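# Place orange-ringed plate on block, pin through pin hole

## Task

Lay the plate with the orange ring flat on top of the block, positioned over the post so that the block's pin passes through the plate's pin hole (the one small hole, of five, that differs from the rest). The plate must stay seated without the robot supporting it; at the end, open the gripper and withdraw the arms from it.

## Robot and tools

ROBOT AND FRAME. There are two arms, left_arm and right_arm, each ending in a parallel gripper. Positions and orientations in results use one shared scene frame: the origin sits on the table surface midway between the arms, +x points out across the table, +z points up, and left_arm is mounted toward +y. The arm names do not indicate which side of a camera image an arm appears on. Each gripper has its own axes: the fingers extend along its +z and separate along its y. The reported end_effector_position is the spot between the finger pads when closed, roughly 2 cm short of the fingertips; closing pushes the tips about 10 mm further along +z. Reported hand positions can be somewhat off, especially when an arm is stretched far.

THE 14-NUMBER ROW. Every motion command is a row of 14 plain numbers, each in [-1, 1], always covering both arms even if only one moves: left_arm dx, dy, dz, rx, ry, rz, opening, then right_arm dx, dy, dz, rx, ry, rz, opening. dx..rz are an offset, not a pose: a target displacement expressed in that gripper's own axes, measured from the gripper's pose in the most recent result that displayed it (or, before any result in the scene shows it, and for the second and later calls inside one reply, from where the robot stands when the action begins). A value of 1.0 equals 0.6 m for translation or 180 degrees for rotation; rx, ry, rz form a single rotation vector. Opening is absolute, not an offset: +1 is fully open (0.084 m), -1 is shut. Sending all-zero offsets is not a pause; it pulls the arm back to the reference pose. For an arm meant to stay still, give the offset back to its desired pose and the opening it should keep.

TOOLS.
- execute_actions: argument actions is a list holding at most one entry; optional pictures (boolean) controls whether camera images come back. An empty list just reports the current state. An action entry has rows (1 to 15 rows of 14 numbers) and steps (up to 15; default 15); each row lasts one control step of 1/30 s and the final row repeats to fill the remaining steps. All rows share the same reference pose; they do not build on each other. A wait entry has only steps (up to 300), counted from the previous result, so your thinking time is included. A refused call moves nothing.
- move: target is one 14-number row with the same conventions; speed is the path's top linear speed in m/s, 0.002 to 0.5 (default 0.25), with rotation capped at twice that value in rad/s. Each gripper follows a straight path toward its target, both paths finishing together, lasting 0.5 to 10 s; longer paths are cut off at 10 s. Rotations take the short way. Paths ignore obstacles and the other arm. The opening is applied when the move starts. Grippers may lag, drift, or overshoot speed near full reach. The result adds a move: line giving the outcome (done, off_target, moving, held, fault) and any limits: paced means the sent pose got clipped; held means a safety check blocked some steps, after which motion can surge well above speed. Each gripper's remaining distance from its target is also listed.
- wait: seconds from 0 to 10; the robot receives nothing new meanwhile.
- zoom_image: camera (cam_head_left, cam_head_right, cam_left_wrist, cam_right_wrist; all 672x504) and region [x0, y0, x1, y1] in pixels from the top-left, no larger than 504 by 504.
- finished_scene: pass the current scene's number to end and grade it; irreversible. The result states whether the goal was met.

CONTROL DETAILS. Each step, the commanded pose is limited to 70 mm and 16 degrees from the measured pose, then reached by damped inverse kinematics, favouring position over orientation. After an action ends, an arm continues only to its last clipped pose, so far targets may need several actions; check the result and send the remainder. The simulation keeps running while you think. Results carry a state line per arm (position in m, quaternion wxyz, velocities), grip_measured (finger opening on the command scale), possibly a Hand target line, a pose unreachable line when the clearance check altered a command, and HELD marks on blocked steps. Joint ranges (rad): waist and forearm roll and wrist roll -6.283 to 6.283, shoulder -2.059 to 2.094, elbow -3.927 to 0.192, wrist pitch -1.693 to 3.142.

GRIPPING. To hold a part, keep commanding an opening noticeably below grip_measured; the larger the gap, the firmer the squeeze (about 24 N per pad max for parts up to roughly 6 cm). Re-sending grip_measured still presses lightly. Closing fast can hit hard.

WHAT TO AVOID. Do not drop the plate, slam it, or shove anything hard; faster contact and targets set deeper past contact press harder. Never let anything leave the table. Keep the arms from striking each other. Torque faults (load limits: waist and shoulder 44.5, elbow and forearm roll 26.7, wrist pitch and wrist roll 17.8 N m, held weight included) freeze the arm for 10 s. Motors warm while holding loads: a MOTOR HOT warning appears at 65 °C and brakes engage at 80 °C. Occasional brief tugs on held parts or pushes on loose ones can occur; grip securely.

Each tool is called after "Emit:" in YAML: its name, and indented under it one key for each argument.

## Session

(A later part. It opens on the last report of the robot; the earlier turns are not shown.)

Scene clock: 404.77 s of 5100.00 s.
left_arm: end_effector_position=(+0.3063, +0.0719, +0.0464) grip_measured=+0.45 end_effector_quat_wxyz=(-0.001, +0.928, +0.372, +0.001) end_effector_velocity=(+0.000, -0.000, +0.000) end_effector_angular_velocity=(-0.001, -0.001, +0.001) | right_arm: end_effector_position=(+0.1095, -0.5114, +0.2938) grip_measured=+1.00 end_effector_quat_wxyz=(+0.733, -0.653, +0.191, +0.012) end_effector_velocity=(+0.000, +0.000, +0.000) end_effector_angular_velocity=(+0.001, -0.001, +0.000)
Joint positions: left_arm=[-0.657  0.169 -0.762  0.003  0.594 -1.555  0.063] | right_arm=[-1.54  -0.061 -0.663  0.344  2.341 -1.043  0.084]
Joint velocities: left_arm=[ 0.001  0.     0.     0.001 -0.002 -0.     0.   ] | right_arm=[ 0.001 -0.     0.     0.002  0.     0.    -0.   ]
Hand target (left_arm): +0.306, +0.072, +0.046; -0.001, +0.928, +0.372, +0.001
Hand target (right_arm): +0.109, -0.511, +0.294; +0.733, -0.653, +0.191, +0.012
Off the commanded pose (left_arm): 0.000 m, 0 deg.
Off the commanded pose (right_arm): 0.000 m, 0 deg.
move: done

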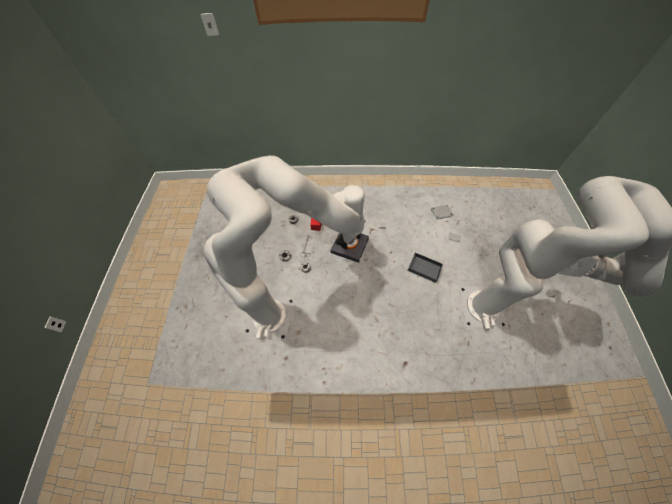

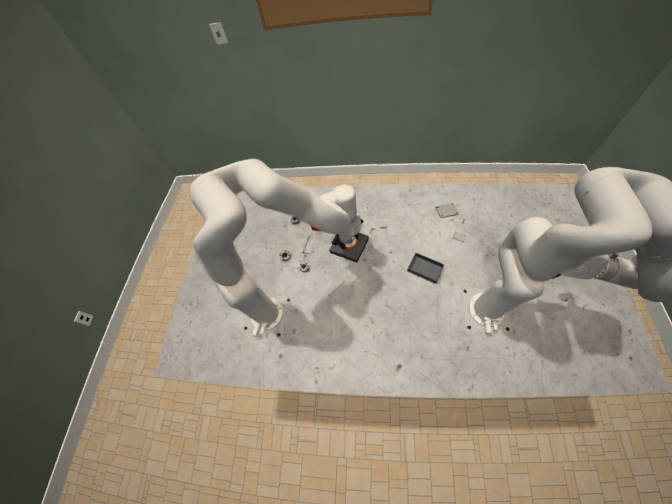

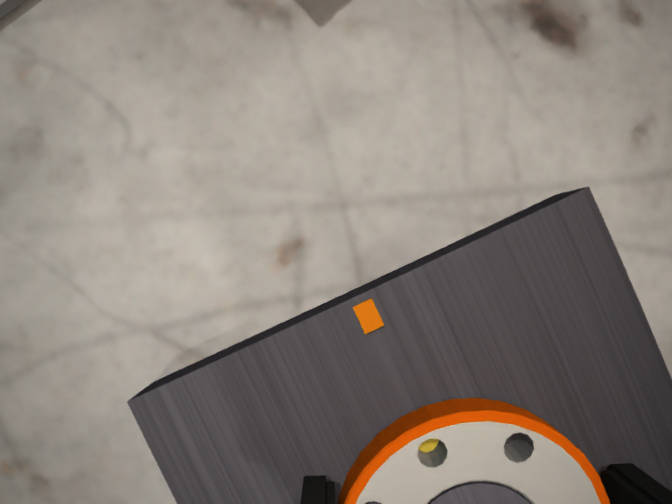

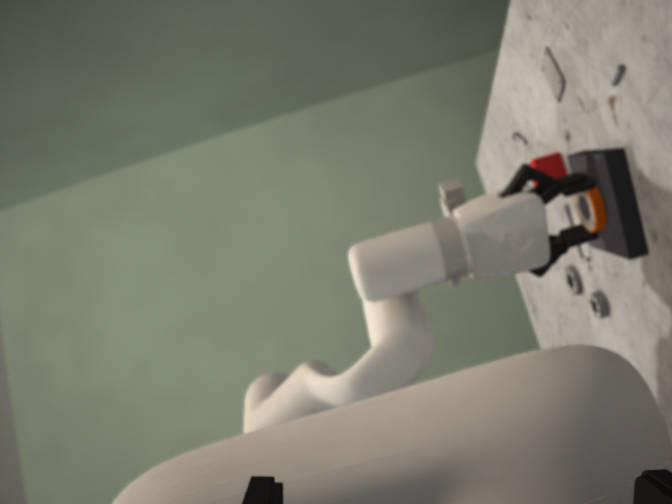

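Emit:
move:
  target: [0,0,0.0025,0,0,0,-0.3,0,0,0,0,0,0,1]
  speed: 0.003

Scene clock: 406.83 s of 5100.00 s.
left_arm: end_effector_position=(+0.3063, +0.0719, +0.0449) grip_measured=+0.45 end_effector_quat_wxyz=(-0.001, +0.928, +0.372, +0.001) end_effector_velocity=(-0.001, +0.000, -0.001) end_effector_angular_velocity=(+0.001, +0.001, -0.001) | right_arm: end_effector_position=(+0.1095, -0.5114, +0.2938) grip_measured=+1.00 end_effector_quat_wxyz=(+0.733, -0.653, +0.191, +0.012) end_effector_velocity=(-0.000, +0.000, -0.000) end_effector_angular_velocity=(+0.000, +0.001, +0.000)
Joint positions: left_arm=[-0.657  0.173 -0.762  0.003  0.59  -1.555  0.063] | right_arm=[-1.54  -0.061 -0.663  0.344  2.341 -1.043  0.084]
Joint velocities: left_arm=[-0.001  0.001  0.001 -0.    -0.     0.    -0.   ] | right_arm=[-0.     0.     0.    -0.001 -0.     0.     0.   ]
Hand target (left_arm): +0.306, +0.072, +0.045; -0.001, +0.928, +0.372, +0.001
Hand target (right_arm): +0.109, -0.511, +0.294; +0.733, -0.653, +0.191, +0.012
Off the commanded pose (left_arm): 0.000 m, 0 deg.
Off the commanded pose (right_arm): 0.000 m, 0 deg.
move: done

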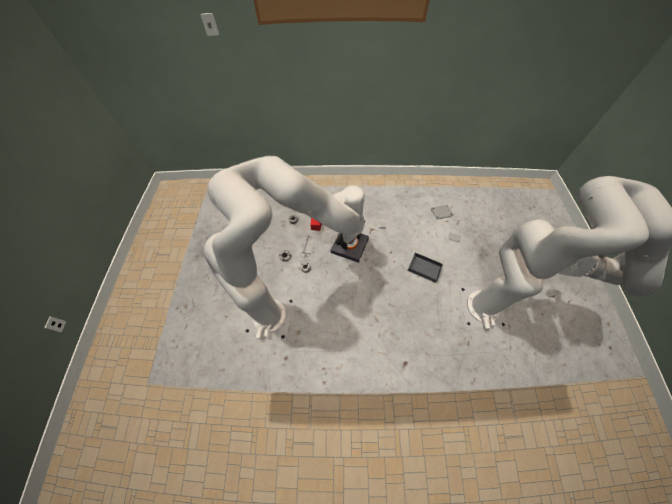

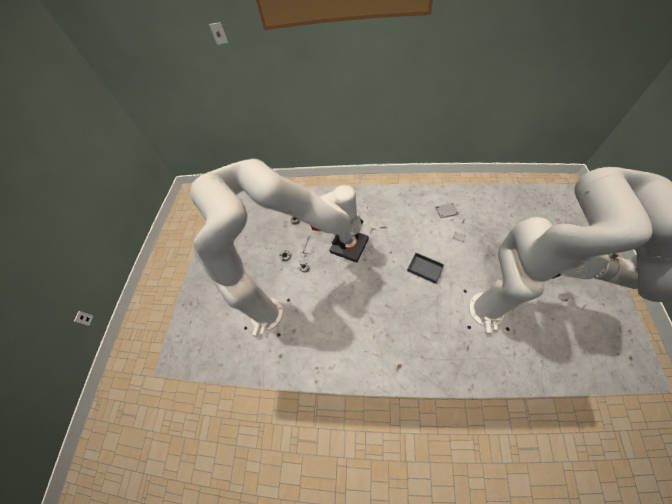

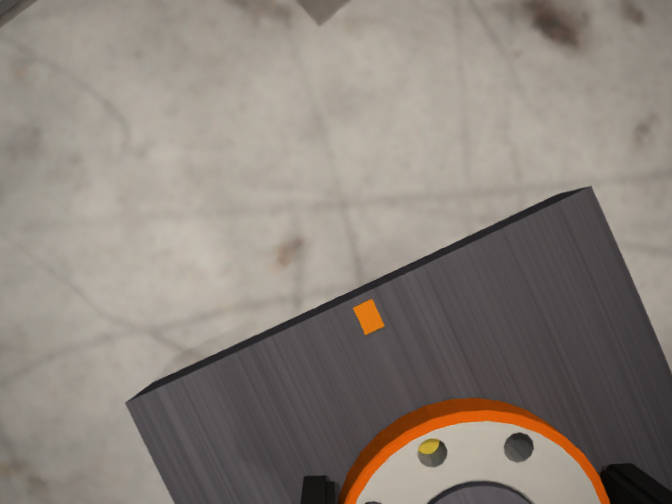

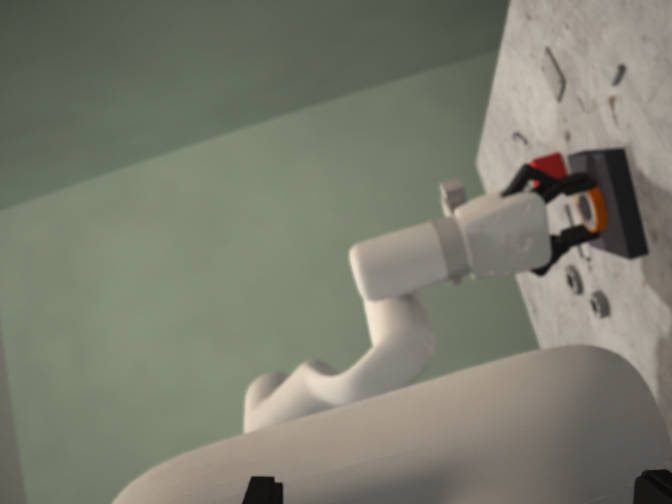

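Emit:
move:
  target: [0,0,0.0025,0,0,0,-0.3,0,0,0,0,0,0,1]
  speed: 0.003

Scene clock: 412.73 s of 5100.00 s.
left_arm: end_effector_position=(+0.3064, +0.0719, +0.0437) grip_measured=+0.45 end_effector_quat_wxyz=(-0.001, +0.928, +0.372, +0.001) end_effector_velocity=(-0.000, -0.000, -0.000) end_effector_angular_velocity=(-0.000, +0.000, -0.001) | right_arm: end_effector_position=(+0.1095, -0.5114, +0.2938) grip_measured=+1.00 end_effector_quat_wxyz=(+0.733, -0.653, +0.191, +0.012) end_effector_velocity=(-0.000, -0.000, +0.000) end_effector_angular_velocity=(+0.000, +0.000, +0.000)
Joint positions: left_arm=[-0.657  0.176 -0.761  0.003  0.586 -1.555  0.063] | right_arm=[-1.54  -0.061 -0.663  0.344  2.341 -1.043  0.084]
Joint velocities: left_arm=[-0.001  0.001  0.001 -0.    -0.001  0.     0.   ] | right_arm=[-0.     0.    -0.    -0.     0.001  0.    -0.   ]
Hand target (left_arm): +0.306, +0.072, +0.043; -0.001, +0.928, +0.372, +0.001
Hand target (right_arm): +0.109, -0.511, +0.294; +0.733, -0.653, +0.191, +0.012
Off the commanded pose (left_arm): 0.000 m, 0 deg.
Off the commanded pose (right_arm): 0.000 m, 0 deg.
After step 90, 2.20 s passed at rest.
move: done

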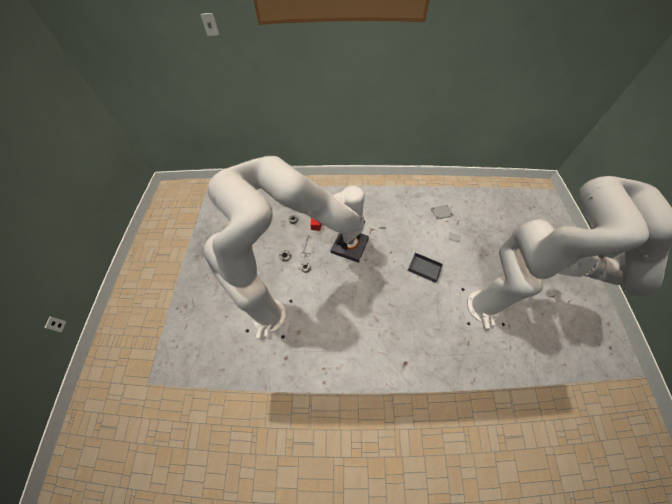

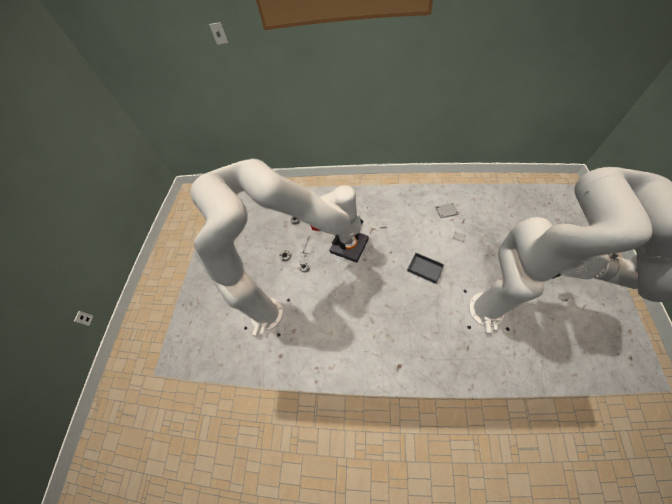

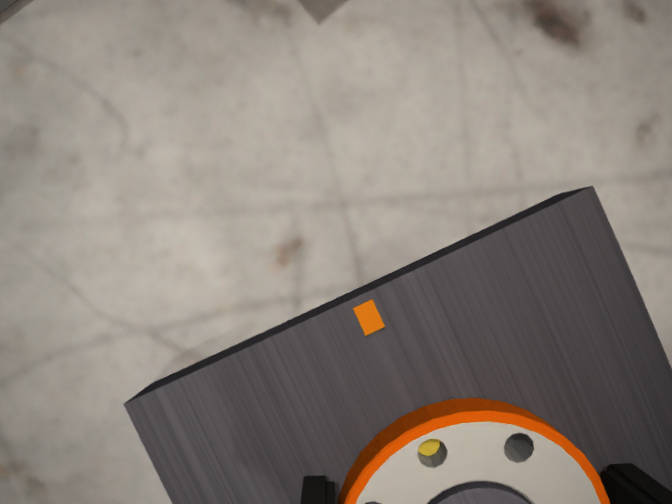

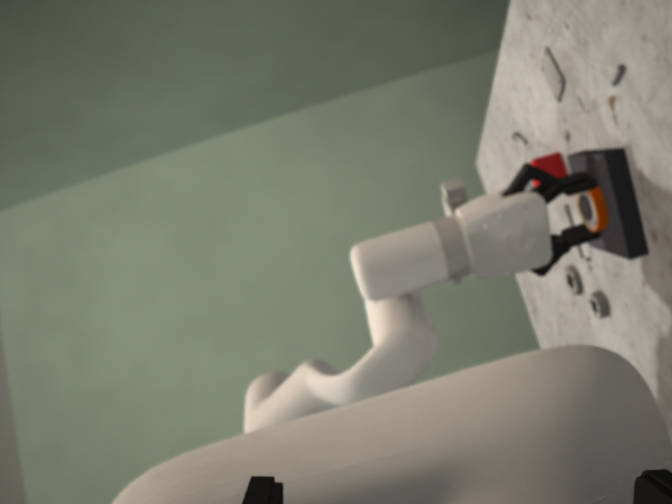

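Contact at z≈0.0437. Release and move clear.

Emit:
execute_actions:
  actions:
    - {"rows":[[0,0,0,0,0,0,1,0,0,0,0,0,0,1]],"steps":15}
  pictures: false

Emit:
move:
  target: [0,0,-0.06,0,0,0,1,0,0,0,0,0,0,1]
  speed: 0.06

Emit:
move:
  target: [-0.111,0.05,-0.08,0,0,0,1,0,0,0,0,0,0,1]
  speed: 0.12

Emit:
zoom_image:
  camera: "cam_right_wrist"
  region: [520, 130, 670, 280]

Scene clock: 416.00 s of 5100.00 s.
left_arm: end_effector_position=(+0.3063, +0.0720, +0.0435) grip_measured=+1.00 end_effector_quat_wxyz=(-0.001, +0.928, +0.372, +0.001) end_effector_velocity=(+0.001, -0.001, +0.002) end_effector_angular_velocity=(-0.003, -0.004, -0.002) | right_arm: end_effector_position=(+0.1095, -0.5114, +0.2938) grip_measured=+1.00 end_effector_quat_wxyz=(+0.733, -0.653, +0.191, +0.012) end_effector_velocity=(+0.000, +0.000, -0.000) end_effector_angular_velocity=(-0.000, +0.001, +0.000)
Joint positions: left_arm=[-0.657  0.176 -0.761  0.003  0.586 -1.555  0.084] | right_arm=[-1.54  -0.061 -0.663  0.344  2.341 -1.043  0.084]
Joint velocities: left_arm=[-0.001 -0.005 -0.001  0.001  0.002  0.     0.   ] | right_arm=[ 0.    -0.     0.     0.    -0.     0.001  0.   ]
Hand target (left_arm): +0.306, +0.072, +0.044; -0.001, +0.928, +0.372, +0.001
Hand target (right_arm): +0.109, -0.511, +0.294; +0.733, -0.653, +0.191, +0.012
Off the commanded pose (left_arm): 0.000 m, 0 deg.
Off the commanded pose (right_arm): 0.000 m, 0 deg.
Steps of this call (steps 1 to 83: nothing new was sent; steps 84 to 98: all 15 steps of this action). Readings (end_effector_position):
84: left_arm (+0.3064, +0.0719, +0.0434) | right_arm (+0.1095, -0.5114, +0.2938)
85: left_arm (+0.3064, +0.0720, +0.0428) | right_arm (+0.1095, -0.5114, +0.2938)
87: left_arm (+0.3058, +0.0729, +0.0416) | right_arm (+0.1095, -0.5114, +0.2938)
91: left_arm (+0.3061, +0.0723, +0.0426) | right_arm (+0.1095, -0.5114, +0.2938)
98: the state above

Scene clock: 417.17 s of 5100.00 s.
left_arm: end_effector_position=(+0.3062, +0.0720, +0.0792) grip_measured=+1.00 end_effector_quat_wxyz=(-0.001, +0.928, +0.372, +0.001) end_effector_velocity=(-0.001, -0.000, +0.002) end_effector_angular_velocity=(+0.001, +0.001, -0.001) | right_arm: end_effector_position=(+0.1095, -0.5114, +0.2938) grip_measured=+1.00 end_effector_quat_wxyz=(+0.733, -0.653, +0.191, +0.012) end_effector_velocity=(+0.000, -0.000, +0.000) end_effector_angular_velocity=(-0.000, -0.001, -0.001)
Joint positions: left_arm=[-0.658  0.089 -0.779  0.002  0.691 -1.555  0.084] | right_arm=[-1.54  -0.061 -0.663  0.344  2.341 -1.043  0.084]
Joint velocities: left_arm=[-0.001 -0.005 -0.001  0.     0.008 -0.    -0.   ] | right_arm=[ 0.    -0.    -0.     0.001 -0.    -0.    -0.   ]
Hand target (left_arm): +0.306, +0.072, +0.080; -0.001, +0.928, +0.372, +0.001
Hand target (right_arm): +0.109, -0.511, +0.294; +0.733, -0.653, +0.191, +0.012
Off the commanded pose (left_arm): 0.000 m, 0 deg.
Off the commanded pose (right_arm): 0.000 m, 0 deg.
move: done

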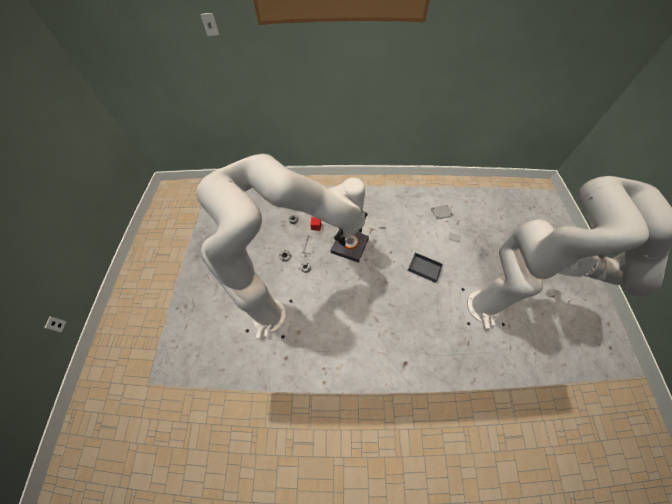

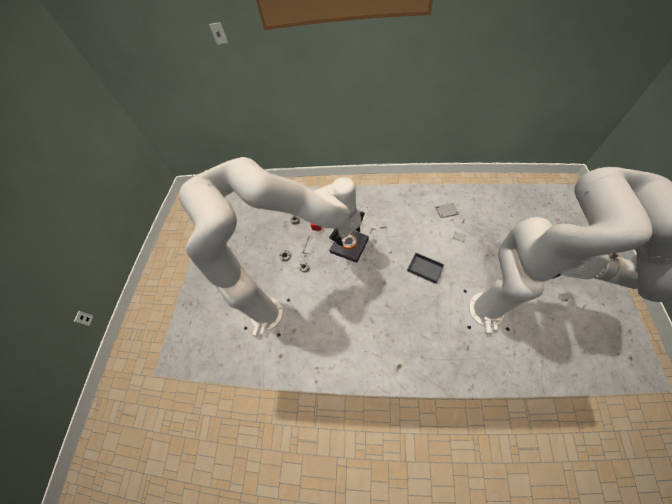

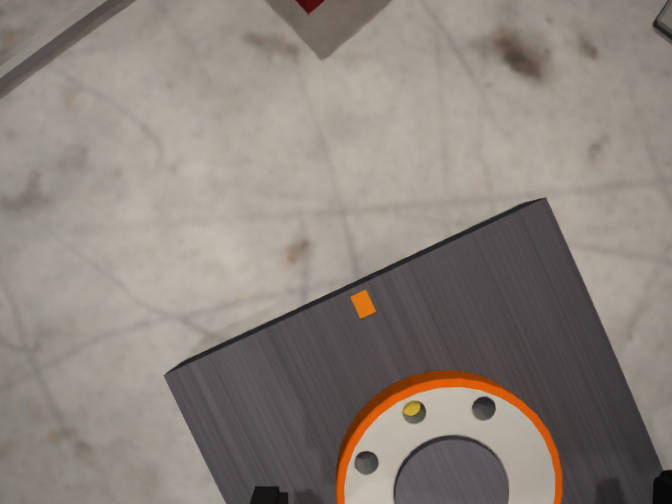

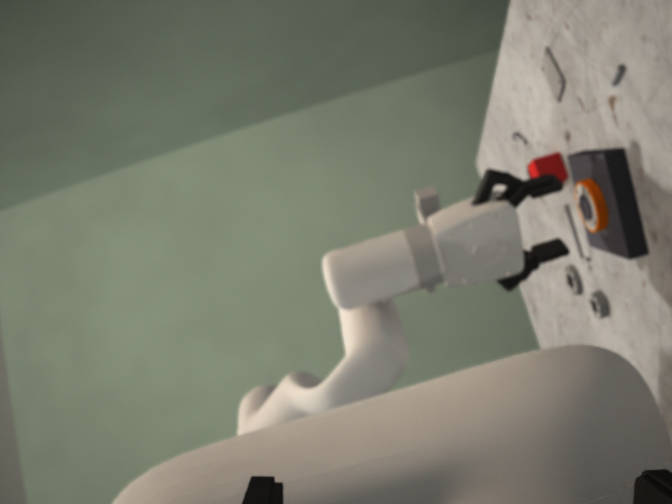

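Scene clock: 418.30 s of 5100.00 s.
left_arm: end_effector_position=(+0.2789, +0.0046, +0.1267) grip_measured=+1.00 end_effector_quat_wxyz=(-0.001, +0.928, +0.372, +0.000) end_effector_velocity=(+0.001, -0.003, +0.004) end_effector_angular_velocity=(-0.004, -0.004, +0.000) | right_arm: end_effector_position=(+0.1095, -0.5113, +0.2938) grip_measured=+1.00 end_effector_quat_wxyz=(+0.733, -0.653, +0.191, +0.012) end_effector_velocity=(-0.000, +0.000, +0.000) end_effector_angular_velocity=(+0.001, -0.000, +0.001)
Joint positions: left_arm=[-0.802  0.097 -0.951  0.002  0.856 -1.698  0.084] | right_arm=[-1.54  -0.061 -0.663  0.344  2.341 -1.043  0.084]
Joint velocities: left_arm=[-0.004  0.    -0.011  0.001  0.005 -0.005 -0.   ] | right_arm=[ 0.    -0.     0.    -0.     0.001  0.     0.   ]
Hand target (left_arm): +0.279, +0.004, +0.127; -0.001, +0.928, +0.372, +0.001
Hand target (right_arm): +0.109, -0.511, +0.294; +0.733, -0.653, +0.191, +0.012
Off the commanded pose (left_arm): 0.001 m, 0 deg.
Off the commanded pose (right_arm): 0.000 m, 0 deg.
move: done

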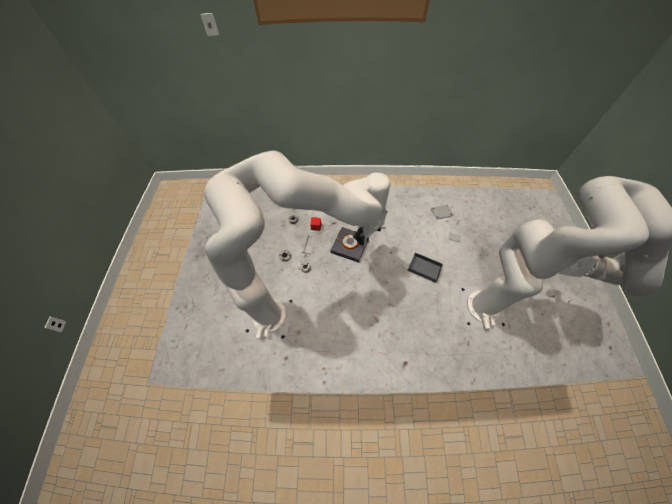

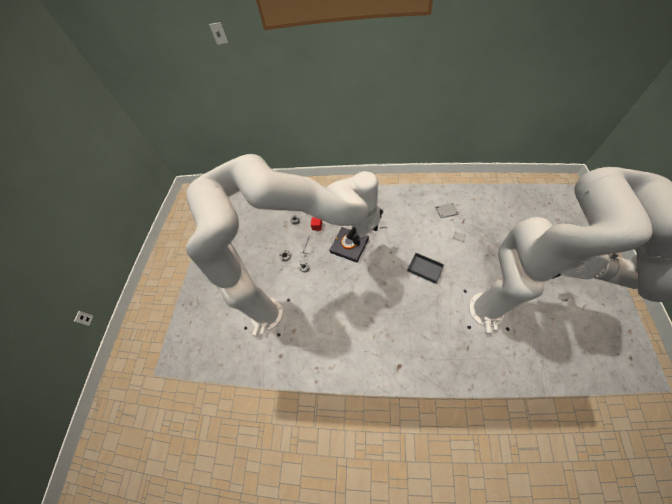

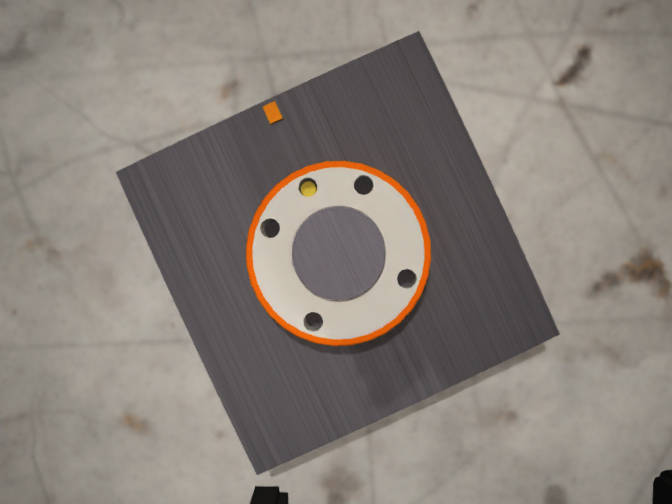

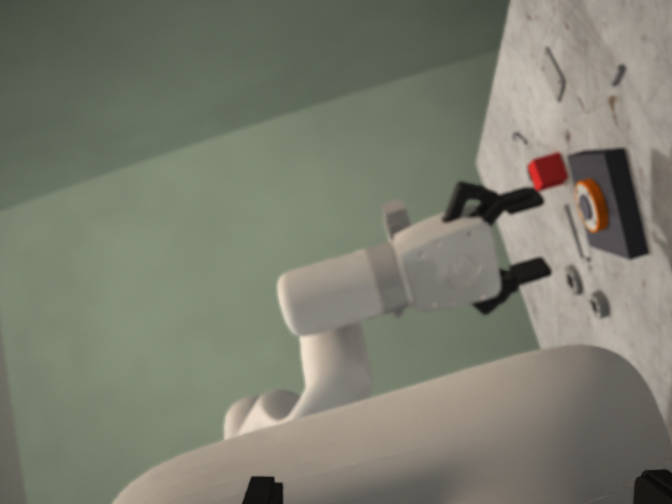

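Region (520, 130, 670, 280) of cam_right_wrist's 672x504 image, scaled by 3.360, with more detail than that image has.

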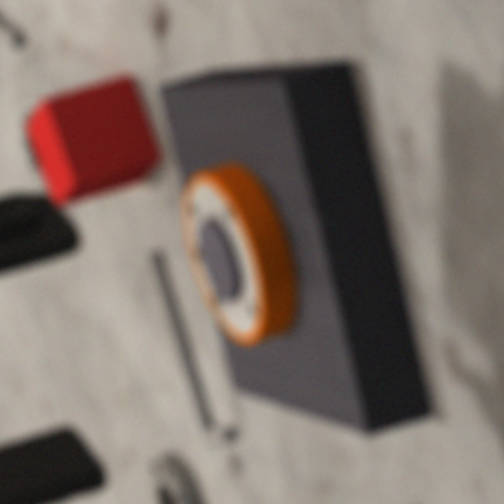

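Seated.

Emit:
finished_scene:
  scene: 1

The scene is finished: the task was done.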